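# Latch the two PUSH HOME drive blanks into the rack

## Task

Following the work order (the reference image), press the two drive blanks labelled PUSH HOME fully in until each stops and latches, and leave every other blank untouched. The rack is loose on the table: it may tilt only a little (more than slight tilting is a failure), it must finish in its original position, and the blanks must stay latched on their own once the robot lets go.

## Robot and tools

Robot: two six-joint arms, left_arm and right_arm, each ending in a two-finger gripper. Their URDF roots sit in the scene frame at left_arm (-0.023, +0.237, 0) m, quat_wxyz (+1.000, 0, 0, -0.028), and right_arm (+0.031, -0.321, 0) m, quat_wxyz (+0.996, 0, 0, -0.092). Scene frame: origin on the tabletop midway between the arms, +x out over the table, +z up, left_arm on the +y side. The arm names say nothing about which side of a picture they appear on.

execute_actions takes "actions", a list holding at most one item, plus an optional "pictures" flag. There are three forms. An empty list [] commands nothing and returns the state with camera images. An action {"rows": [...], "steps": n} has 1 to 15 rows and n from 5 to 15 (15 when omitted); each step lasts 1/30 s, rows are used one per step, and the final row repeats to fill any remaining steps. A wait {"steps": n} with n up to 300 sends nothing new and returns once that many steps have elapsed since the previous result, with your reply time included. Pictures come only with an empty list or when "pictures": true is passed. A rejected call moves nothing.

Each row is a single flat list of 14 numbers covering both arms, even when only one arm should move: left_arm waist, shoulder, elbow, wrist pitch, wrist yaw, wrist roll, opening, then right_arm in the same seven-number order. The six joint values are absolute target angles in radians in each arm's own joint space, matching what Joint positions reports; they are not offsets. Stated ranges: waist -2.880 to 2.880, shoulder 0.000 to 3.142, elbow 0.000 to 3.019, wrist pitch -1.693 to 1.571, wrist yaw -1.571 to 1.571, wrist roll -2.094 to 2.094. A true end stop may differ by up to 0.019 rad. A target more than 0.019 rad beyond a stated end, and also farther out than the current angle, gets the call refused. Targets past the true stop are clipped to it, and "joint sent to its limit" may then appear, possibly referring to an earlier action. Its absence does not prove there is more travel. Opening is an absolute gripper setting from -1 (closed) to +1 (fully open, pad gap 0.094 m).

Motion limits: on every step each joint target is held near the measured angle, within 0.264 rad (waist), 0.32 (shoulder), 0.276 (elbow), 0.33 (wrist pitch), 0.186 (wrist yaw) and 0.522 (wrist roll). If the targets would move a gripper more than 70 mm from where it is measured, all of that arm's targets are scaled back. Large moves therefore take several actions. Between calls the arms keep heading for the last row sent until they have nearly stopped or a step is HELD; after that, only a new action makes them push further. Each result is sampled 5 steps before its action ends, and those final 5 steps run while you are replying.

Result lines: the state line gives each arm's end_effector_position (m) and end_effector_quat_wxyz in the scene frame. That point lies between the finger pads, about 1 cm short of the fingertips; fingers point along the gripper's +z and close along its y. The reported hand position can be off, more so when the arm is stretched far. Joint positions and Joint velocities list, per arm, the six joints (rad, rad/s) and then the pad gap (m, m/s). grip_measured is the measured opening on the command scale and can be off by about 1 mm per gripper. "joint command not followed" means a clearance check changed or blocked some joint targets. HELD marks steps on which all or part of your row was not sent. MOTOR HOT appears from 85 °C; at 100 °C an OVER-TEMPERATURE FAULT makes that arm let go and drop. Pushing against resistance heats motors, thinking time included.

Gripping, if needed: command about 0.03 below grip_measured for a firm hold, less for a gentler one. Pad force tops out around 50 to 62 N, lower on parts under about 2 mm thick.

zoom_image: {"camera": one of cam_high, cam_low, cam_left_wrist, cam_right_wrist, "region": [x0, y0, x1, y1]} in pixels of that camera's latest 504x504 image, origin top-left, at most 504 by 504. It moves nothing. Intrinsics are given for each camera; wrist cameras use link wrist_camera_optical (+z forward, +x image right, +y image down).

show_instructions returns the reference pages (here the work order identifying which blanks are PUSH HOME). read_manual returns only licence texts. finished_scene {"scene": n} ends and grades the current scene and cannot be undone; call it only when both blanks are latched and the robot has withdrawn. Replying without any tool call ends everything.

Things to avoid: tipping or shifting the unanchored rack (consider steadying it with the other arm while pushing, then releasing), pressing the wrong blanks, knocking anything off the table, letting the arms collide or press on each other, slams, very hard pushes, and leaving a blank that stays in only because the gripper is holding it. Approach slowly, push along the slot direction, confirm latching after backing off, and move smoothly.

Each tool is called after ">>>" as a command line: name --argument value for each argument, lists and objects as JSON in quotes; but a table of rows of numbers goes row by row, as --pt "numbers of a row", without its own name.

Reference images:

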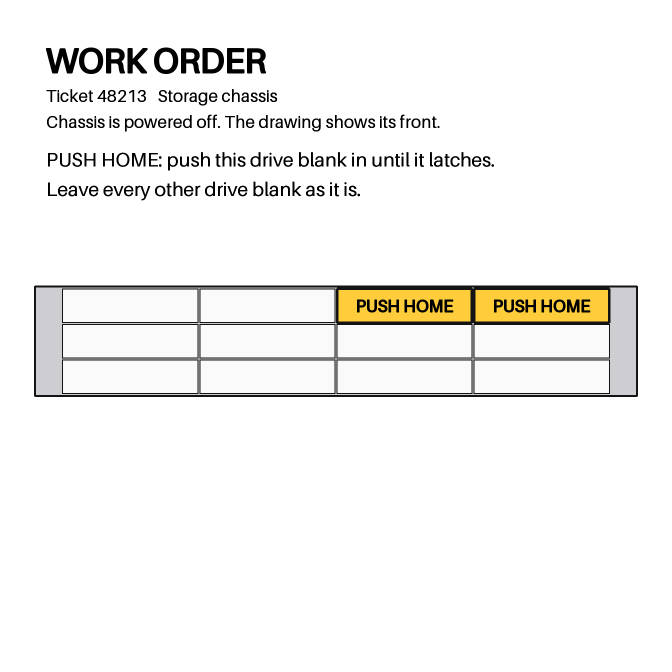

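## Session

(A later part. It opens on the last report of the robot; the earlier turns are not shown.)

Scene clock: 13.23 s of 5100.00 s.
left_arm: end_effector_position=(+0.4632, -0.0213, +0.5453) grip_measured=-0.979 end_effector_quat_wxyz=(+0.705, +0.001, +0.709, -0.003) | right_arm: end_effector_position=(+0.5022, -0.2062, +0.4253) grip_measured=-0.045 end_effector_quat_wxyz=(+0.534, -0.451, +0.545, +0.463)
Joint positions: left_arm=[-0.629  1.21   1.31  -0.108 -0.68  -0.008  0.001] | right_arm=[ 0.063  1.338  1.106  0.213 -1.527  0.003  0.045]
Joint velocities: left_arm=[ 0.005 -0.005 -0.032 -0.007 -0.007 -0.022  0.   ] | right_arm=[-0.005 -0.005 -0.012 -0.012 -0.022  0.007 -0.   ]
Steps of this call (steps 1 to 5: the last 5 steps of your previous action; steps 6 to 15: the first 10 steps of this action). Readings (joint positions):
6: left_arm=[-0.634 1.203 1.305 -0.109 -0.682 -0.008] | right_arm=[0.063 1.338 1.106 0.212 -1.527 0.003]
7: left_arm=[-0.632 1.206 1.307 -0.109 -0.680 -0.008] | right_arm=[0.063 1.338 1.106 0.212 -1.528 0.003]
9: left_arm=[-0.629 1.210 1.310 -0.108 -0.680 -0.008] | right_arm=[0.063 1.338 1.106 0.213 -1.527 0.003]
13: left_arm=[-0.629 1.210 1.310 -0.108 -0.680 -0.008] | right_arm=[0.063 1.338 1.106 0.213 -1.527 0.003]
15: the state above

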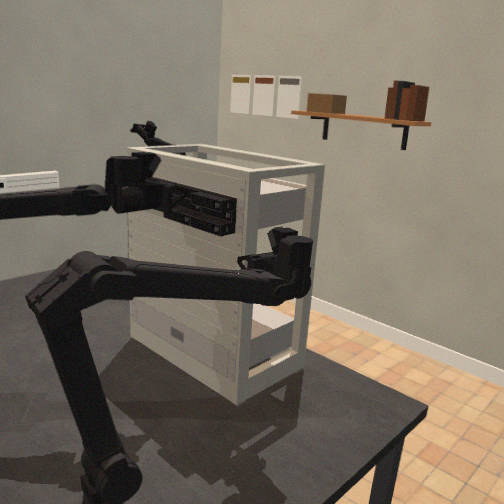

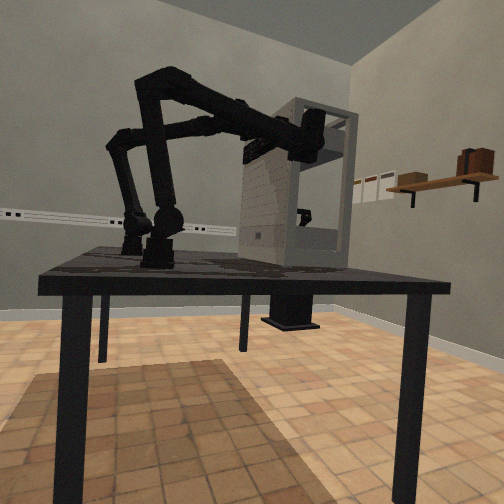

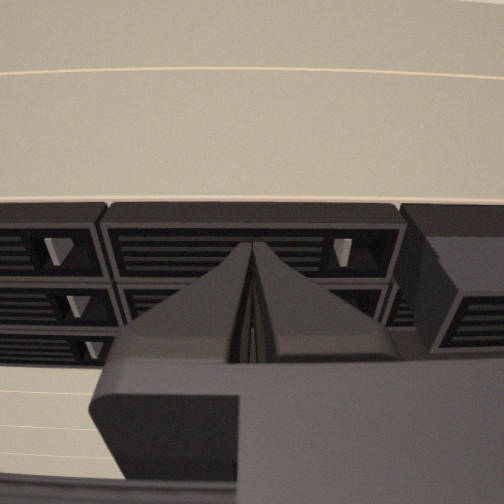

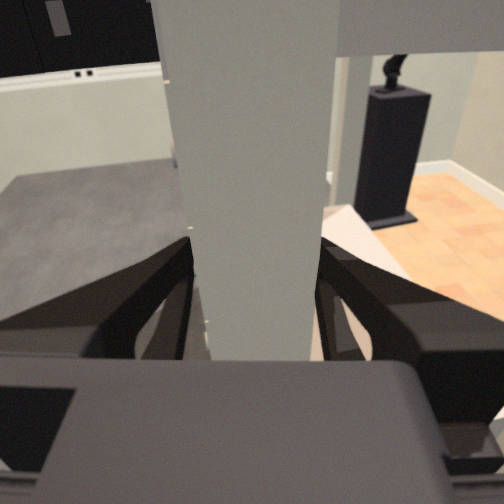

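>>> execute_actions --actions '[{"rows":[[-0.75,1.07,1.24,-0.1,-0.81,0,-1,0.07,1.335,1.11,0.22,-1.56,0,-0.05]]}]'

>>> execute_actions --actions '[{"rows":[[-0.9,1.18,1.33,-0.08,-0.9,0,-1,0.07,1.335,1.11,0.22,-1.56,0,-0.05]],"steps":8}]'

>>> execute_actions --actions '[{"rows":[[-0.9,1.29,1.42,-0.06,-0.955,0,-1,0.07,1.335,1.11,0.22,-1.56,0,-0.05]]}]'

>>> execute_actions --actions '[{"steps":15}]' --pictures true

Scene clock: 13.90 s of 5100.00 s.
left_arm: end_effector_position=(+0.3870, -0.0203, +0.5668) grip_measured=-0.979 end_effector_quat_wxyz=(+0.720, -0.013, +0.693, -0.021) | right_arm: end_effector_position=(+0.5023, -0.2062, +0.4253) grip_measured=-0.045 end_effector_quat_wxyz=(+0.535, -0.451, +0.545, +0.462)
Joint positions: left_arm=[-0.763  1.065  1.227 -0.107 -0.808 -0.008  0.001] | right_arm=[ 0.063  1.338  1.106  0.213 -1.527  0.003  0.045]
Joint velocities: left_arm=[ 0.054 -0.161 -0.007 -0.002  0.007 -0.022  0.001] | right_arm=[ 0.015  0.005  0.007 -0.017 -0.007 -0.022  0.   ]
Steps of this call (steps 1 to 5: the last 5 steps of your previous action; steps 6 to 10: the robot went on to your last target; steps 11 to 20: the first 10 steps of this action). Readings (joint positions):
11: left_arm=[-0.641 1.201 1.304 -0.107 -0.730 -0.008] | right_arm=[0.063 1.338 1.106 0.213 -1.527 0.003]
12: left_arm=[-0.657 1.185 1.282 -0.107 -0.779 -0.008] | right_arm=[0.063 1.338 1.106 0.213 -1.527 0.003]
14: left_arm=[-0.709 1.140 1.238 -0.107 -0.804 -0.008] | right_arm=[0.063 1.338 1.106 0.213 -1.527 0.003]
18: left_arm=[-0.766 1.080 1.227 -0.107 -0.805 -0.008] | right_arm=[0.063 1.338 1.106 0.213 -1.527 0.003]
20: the state above

Scene clock: 14.17 s of 5100.00 s.
left_arm: end_effector_position=(+0.3806, -0.0385, +0.5705) grip_measured=-0.979 end_effector_quat_wxyz=(+0.720, -0.026, +0.693, -0.012) | right_arm: end_effector_position=(+0.5023, -0.2062, +0.4253) grip_measured=-0.045 end_effector_quat_wxyz=(+0.535, -0.451, +0.545, +0.462)
Joint positions: left_arm=[-0.82   1.102  1.261 -0.099 -0.896 -0.008  0.001] | right_arm=[ 0.063  1.338  1.106  0.213 -1.527  0.003  0.045]
Joint velocities: left_arm=[-0.972  0.611  0.52   0.12  -0.139  0.022  0.   ] | right_arm=[-0.005  0.005 -0.012  0.002  0.066 -0.007 -0.001]
Steps of this call (steps 1 to 5: the last 5 steps of your previous action; steps 6 to 8: the first 3 steps of this action). Readings (joint positions):
6: left_arm=[-0.767 1.069 1.231 -0.106 -0.851 -0.008] | right_arm=[0.063 1.338 1.106 0.213 -1.527 0.003]
7: left_arm=[-0.789 1.082 1.245 -0.103 -0.885 -0.008] | right_arm=[0.063 1.338 1.106 0.213 -1.527 0.003]
8: the state above

Scene clock: 14.67 s of 5100.00 s.
left_arm: end_effector_position=(+0.4011, -0.1263, +0.5353) grip_measured=-0.979 end_effector_quat_wxyz=(+0.704, +0.004, +0.710, -0.002) | right_arm: end_effector_position=(+0.5023, -0.2062, +0.4253) grip_measured=-0.045 end_effector_quat_wxyz=(+0.535, -0.451, +0.545, +0.462)
Joint positions: left_arm=[-0.905  1.298  1.361 -0.076 -0.952 -0.008  0.001] | right_arm=[ 0.063  1.338  1.106  0.213 -1.527  0.003  0.045]
Joint velocities: left_arm=[-0.005 -0.005 -0.022 -0.002  0.022 -0.051 -0.   ] | right_arm=[ 0.005 -0.005  0.012 -0.007 -0.051 -0.051  0.001]
Steps of this call (steps 1 to 5: the last 5 steps of your previous action; steps 6 to 15: the first 10 steps of this action). Readings (joint positions):
6: left_arm=[-0.918 1.197 1.292 -0.091 -0.922 -0.008] | right_arm=[0.063 1.338 1.106 0.213 -1.527 0.003]
7: left_arm=[-0.916 1.217 1.310 -0.089 -0.943 -0.008] | right_arm=[0.063 1.338 1.106 0.213 -1.527 0.003]
9: left_arm=[-0.909 1.262 1.349 -0.080 -0.950 -0.008] | right_arm=[0.063 1.338 1.106 0.213 -1.527 0.003]
13: left_arm=[-0.905 1.297 1.361 -0.076 -0.951 -0.008] | right_arm=[0.063 1.338 1.106 0.213 -1.527 0.003]
15: the state above

Scene clock: 15.17 s of 5100.00 s.
left_arm: end_effector_position=(+0.4010, -0.1263, +0.5357) grip_measured=-0.979 end_effector_quat_wxyz=(+0.705, +0.004, +0.709, -0.002) | right_arm: end_effector_position=(+0.5023, -0.2062, +0.4253) grip_measured=-0.045 end_effector_quat_wxyz=(+0.535, -0.451, +0.545, +0.462)
Joint positions: left_arm=[-0.905  1.298  1.362 -0.075 -0.953 -0.008  0.001] | right_arm=[ 0.063  1.338  1.106  0.213 -1.527  0.003  0.045]
Joint velocities: left_arm=[-0.005 -0.005  0.007 -0.002  0.007 -0.066 -0.001] | right_arm=[-0.005 -0.005  0.002 -0.002 -0.081 -0.037  0.   ]
Kept back: nothing.
Steps of this call (steps 1 to 5: the last 5 steps of your previous action; steps 6 to 15: the robot went on to your last target). Readings (joint positions):
1: left_arm=[-0.905 1.298 1.362 -0.076 -0.952 -0.008] | right_arm=[0.063 1.338 1.106 0.213 -1.527 0.003]
2: left_arm=[-0.905 1.298 1.362 -0.076 -0.953 -0.008] | right_arm=[0.063 1.338 1.106 0.213 -1.527 0.003]
4: left_arm=[-0.905 1.298 1.362 -0.075 -0.953 -0.008] | right_arm=[0.063 1.338 1.106 0.213 -1.527 0.003]
8: left_arm=[-0.905 1.298 1.362 -0.075 -0.953 -0.008] | right_arm=[0.063 1.338 1.106 0.213 -1.527 0.003]
15: the state above
All arms were judged still, so your last target was given up. Only a new action makes them travel on or press farther. Fingers that are still opening or closing keep moving.

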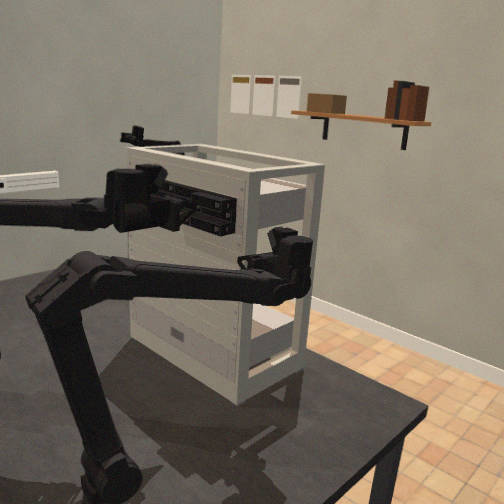

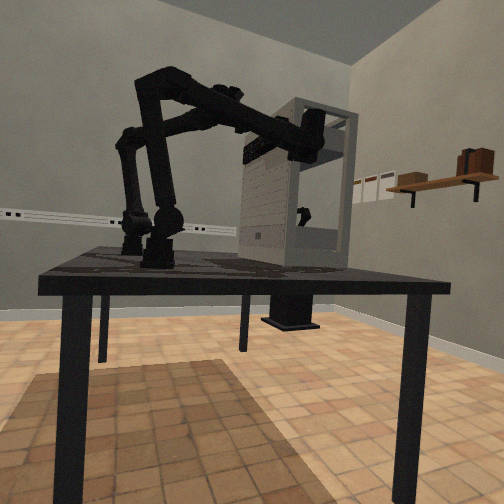

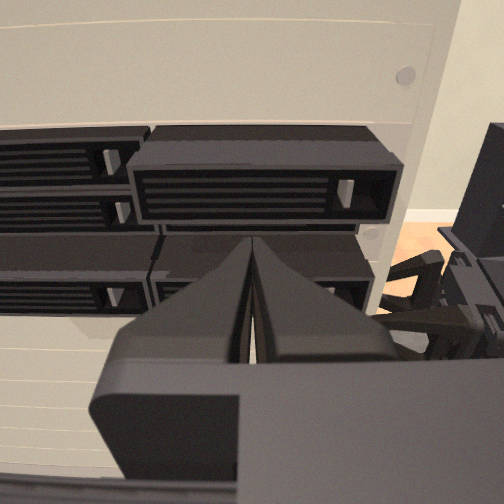

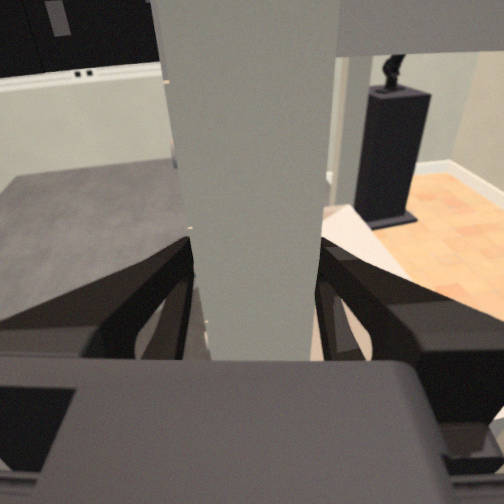

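>>> execute_actions --actions '[{"rows":[[-0.86,1.34,1.47,-0.06,-0.915,0,-1,0.07,1.335,1.11,0.22,-1.56,0,-0.05]]}]'

>>> execute_actions --actions '[{"rows":[[-0.8,1.39,1.5,-0.06,-0.885,0,-1,0.07,1.335,1.11,0.22,-1.56,0,-0.05]]}]'

>>> execute_actions --actions '[{"rows":[[-0.755,1.425,1.525,-0.06,-0.86,0,-1,0.07,1.325,1.11,0.22,-1.57,0,-0.05]]}]' --pictures true

Scene clock: 15.80 s of 5100.00 s.
left_arm: end_effector_position=(+0.4237, -0.1205, +0.5478) grip_measured=-0.979 end_effector_quat_wxyz=(+0.709, -0.006, +0.705, -0.004) | right_arm: end_effector_position=(+0.5023, -0.2062, +0.4253) grip_measured=-0.045 end_effector_quat_wxyz=(+0.535, -0.451, +0.545, +0.462)
Joint positions: left_arm=[-0.859  1.326  1.41  -0.075 -0.917 -0.008  0.001] | right_arm=[ 0.063  1.338  1.106  0.213 -1.527  0.003  0.045]
Joint velocities: left_arm=[-0.005  0.005 -0.007 -0.002 -0.095  0.066 -0.   ] | right_arm=[-0.015  0.005 -0.022  0.002 -0.022 -0.037 -0.001]
Steps of this call (steps 1 to 9: nothing new was sent; steps 10 to 19: the first 10 steps of this action). Readings (joint positions):
10: left_arm=[-0.902 1.300 1.365 -0.075 -0.938 -0.008] | right_arm=[0.063 1.338 1.106 0.213 -1.527 0.003]
11: left_arm=[-0.897 1.305 1.375 -0.075 -0.925 -0.008] | right_arm=[0.063 1.338 1.106 0.213 -1.527 0.003]
13: left_arm=[-0.881 1.319 1.399 -0.075 -0.918 -0.008] | right_arm=[0.063 1.338 1.106 0.213 -1.527 0.003]
17: left_arm=[-0.860 1.326 1.410 -0.075 -0.917 -0.008] | right_arm=[0.063 1.338 1.106 0.213 -1.527 0.003]
19: the state above

Scene clock: 16.30 s of 5100.00 s.
left_arm: end_effector_position=(+0.4417, -0.1230, +0.5489) grip_measured=-0.979 end_effector_quat_wxyz=(+0.710, -0.005, +0.705, -0.006) | right_arm: end_effector_position=(+0.5023, -0.2062, +0.4253) grip_measured=-0.045 end_effector_quat_wxyz=(+0.535, -0.451, +0.545, +0.462)
Joint positions: left_arm=[-0.831  1.359  1.443 -0.073 -0.886 -0.008  0.001] | right_arm=[ 0.063  1.338  1.106  0.213 -1.527  0.003  0.045]
Joint velocities: left_arm=[ 0.005  0.005  0.022 -0.012 -0.007  0.007  0.   ] | right_arm=[-0.005 -0.005 -0.007 -0.012 -0.007  0.022 -0.001]
Steps of this call (steps 1 to 5: the last 5 steps of your previous action; steps 6 to 15: the first 10 steps of this action). Readings (joint positions):
6: left_arm=[-0.855 1.329 1.412 -0.075 -0.904 -0.008] | right_arm=[0.063 1.338 1.106 0.213 -1.527 0.003]
7: left_arm=[-0.850 1.335 1.421 -0.075 -0.895 -0.008] | right_arm=[0.063 1.338 1.106 0.213 -1.527 0.003]
9: left_arm=[-0.837 1.350 1.434 -0.075 -0.888 -0.008] | right_arm=[0.063 1.338 1.106 0.213 -1.527 0.003]
13: left_arm=[-0.831 1.359 1.443 -0.073 -0.886 -0.008] | right_arm=[0.063 1.338 1.106 0.213 -1.527 0.003]
15: the state above

Scene clock: 16.80 s of 5100.00 s.
left_arm: end_effector_position=(+0.4615, -0.1219, +0.5478) grip_measured=-0.979 end_effector_quat_wxyz=(+0.710, -0.006, +0.705, -0.005) | right_arm: end_effector_position=(+0.5021, -0.2062, +0.4253) grip_measured=-0.045 end_effector_quat_wxyz=(+0.534, -0.451, +0.545, +0.463)
Joint positions: left_arm=[-0.798  1.391  1.471 -0.07  -0.855 -0.008  0.001] | right_arm=[ 0.063  1.338  1.106  0.213 -1.528  0.003  0.045]
Joint velocities: left_arm=[-0.024 -0.015 -0.007  0.002 -0.037 -0.081  0.001] | right_arm=[ 0.015 -0.015  0.002 -0.017  0.022 -0.037  0.   ]
Steps of this call (steps 1 to 5: the last 5 steps of your previous action; steps 6 to 15: the first 10 steps of this action). Readings (joint positions):
6: left_arm=[-0.827 1.361 1.444 -0.073 -0.879 -0.008] | right_arm=[0.063 1.338 1.106 0.213 -1.528 0.003]
7: left_arm=[-0.822 1.365 1.449 -0.073 -0.869 -0.008] | right_arm=[0.063 1.338 1.106 0.213 -1.528 0.003]
9: left_arm=[-0.807 1.379 1.462 -0.073 -0.856 -0.008] | right_arm=[0.063 1.338 1.106 0.213 -1.528 0.003]
13: left_arm=[-0.798 1.391 1.471 -0.070 -0.855 -0.008] | right_arm=[0.063 1.338 1.106 0.213 -1.528 0.003]
15: the state above

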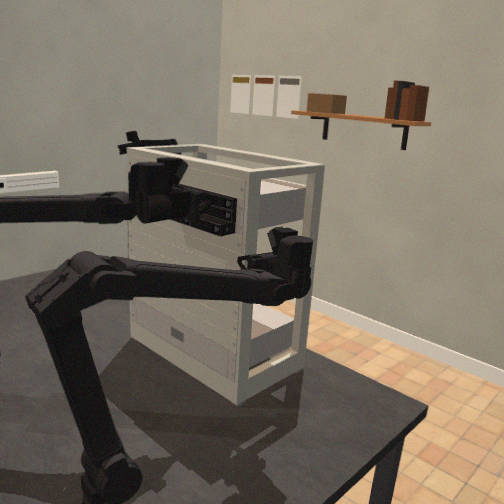

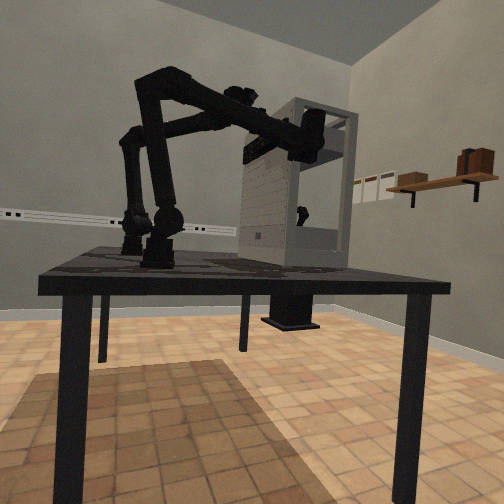

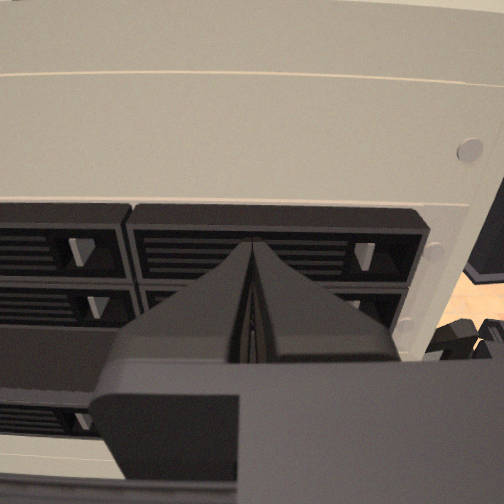

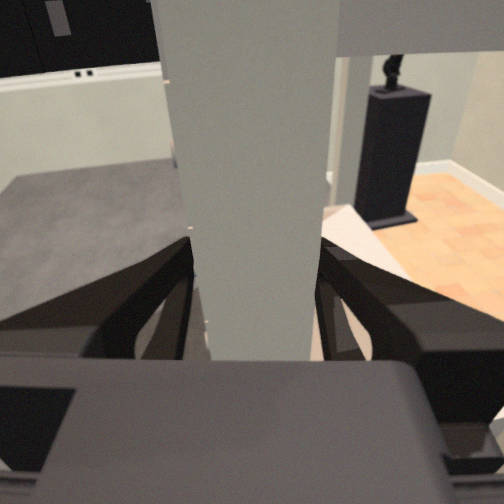

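>>> execute_actions --actions '[{"rows":[[-0.725,1.445,1.525,-0.06,-0.86,0,-1,0.07,1.325,1.11,0.22,-1.57,0,-0.05]]}]'

>>> execute_actions --actions '[{"rows":[[-0.88,1.3,1.42,-0.06,-0.93,0,-1,0.07,1.335,1.11,0.22,-1.55,0,1]]}]' --pictures true

>>> finished_scene --scene 1

Scene clock: 17.37 s of 5100.00 s.
left_arm: end_effector_position=(+0.4621, -0.1216, +0.5473) grip_measured=-0.979 end_effector_quat_wxyz=(+0.709, -0.006, +0.705, -0.005) | right_arm: end_effector_position=(+0.5021, -0.2062, +0.4253) grip_measured=-0.045 end_effector_quat_wxyz=(+0.534, -0.451, +0.545, +0.463)
Joint positions: left_arm=[-0.797  1.391  1.471 -0.07  -0.855 -0.008  0.001] | right_arm=[ 0.063  1.338  1.106  0.213 -1.528  0.003  0.045]
Joint velocities: left_arm=[-0.005  0.005  0.002 -0.027  0.022  0.007 -0.001] | right_arm=[-0.005  0.015 -0.002  0.007  0.022  0.037 -0.001]
Steps of this call (steps 1 to 5: the last 5 steps of your previous action; steps 6 to 7: the robot went on to your last target; steps 8 to 17: the first 10 steps of this action). Readings (joint positions):
8: left_arm=[-0.797 1.391 1.471 -0.070 -0.855 -0.008] | right_arm=[0.063 1.338 1.106 0.213 -1.528 0.003]
9: left_arm=[-0.797 1.391 1.471 -0.070 -0.855 -0.008] | right_arm=[0.063 1.338 1.106 0.213 -1.528 0.003]
11: left_arm=[-0.797 1.391 1.471 -0.070 -0.855 -0.008] | right_arm=[0.063 1.338 1.106 0.213 -1.528 0.003]
15: left_arm=[-0.797 1.391 1.471 -0.070 -0.855 -0.008] | right_arm=[0.063 1.338 1.106 0.213 -1.528 0.003]
17: the state above

Scene clock: 17.87 s of 5100.00 s.
left_arm: end_effector_position=(+0.4092, -0.1285, +0.5571) grip_measured=-0.979 end_effector_quat_wxyz=(+0.713, -0.005, +0.701, -0.018) | right_arm: end_effector_position=(+0.4986, -0.2057, +0.4248) grip_measured=+1.000 end_effector_quat_wxyz=(+0.530, -0.456, +0.540, +0.468)
Joint positions: left_arm=[-0.891  1.314  1.414 -0.069 -0.928 -0.008  0.001] | right_arm=[ 0.063  1.338  1.105  0.213 -1.547  0.003  0.094]
Joint velocities: left_arm=[ 0.024 -0.083  0.007  0.002 -0.022 -0.007 -0.001] | right_arm=[ 0.005  0.015 -0.007  0.007 -0.022 -0.022  0.   ]
Steps of this call (steps 1 to 5: the last 5 steps of your previous action; steps 6 to 15: the first 10 steps of this action). Readings (joint positions):
6: left_arm=[-0.806 1.385 1.467 -0.069 -0.885 -0.008] | right_arm=[0.063 1.338 1.106 0.213 -1.532 0.003]
7: left_arm=[-0.815 1.375 1.450 -0.069 -0.913 -0.008] | right_arm=[0.063 1.338 1.105 0.213 -1.543 0.003]
9: left_arm=[-0.847 1.350 1.420 -0.069 -0.927 -0.008] | right_arm=[0.063 1.338 1.105 0.213 -1.546 0.003]
13: left_arm=[-0.890 1.322 1.414 -0.069 -0.927 -0.008] | right_arm=[0.063 1.338 1.105 0.213 -1.547 0.003]
15: the state above

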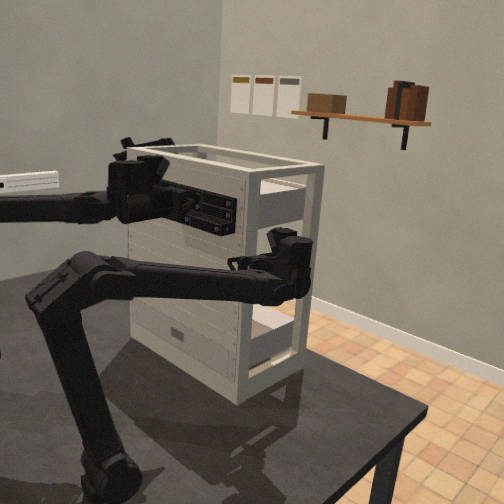

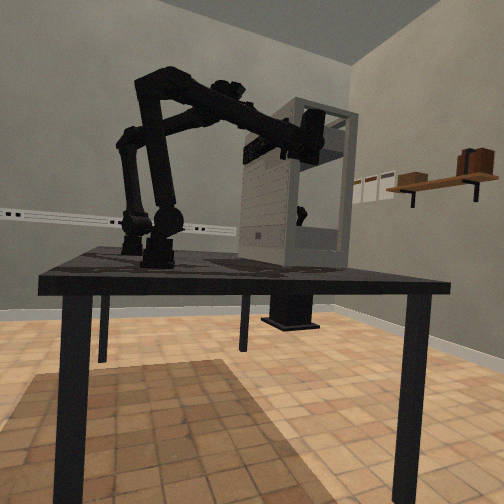

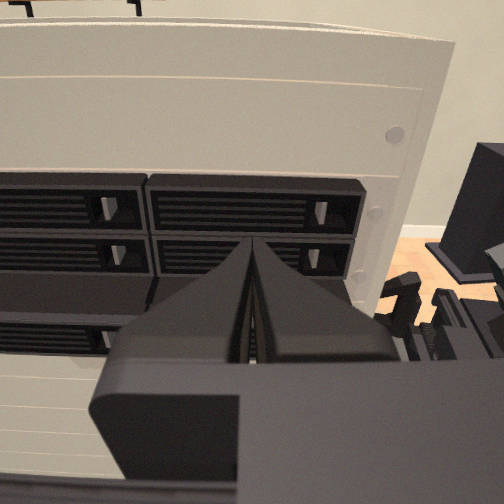

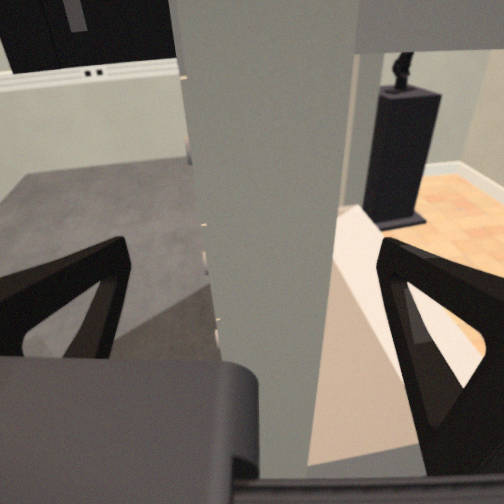

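The scene is finished: the task was done.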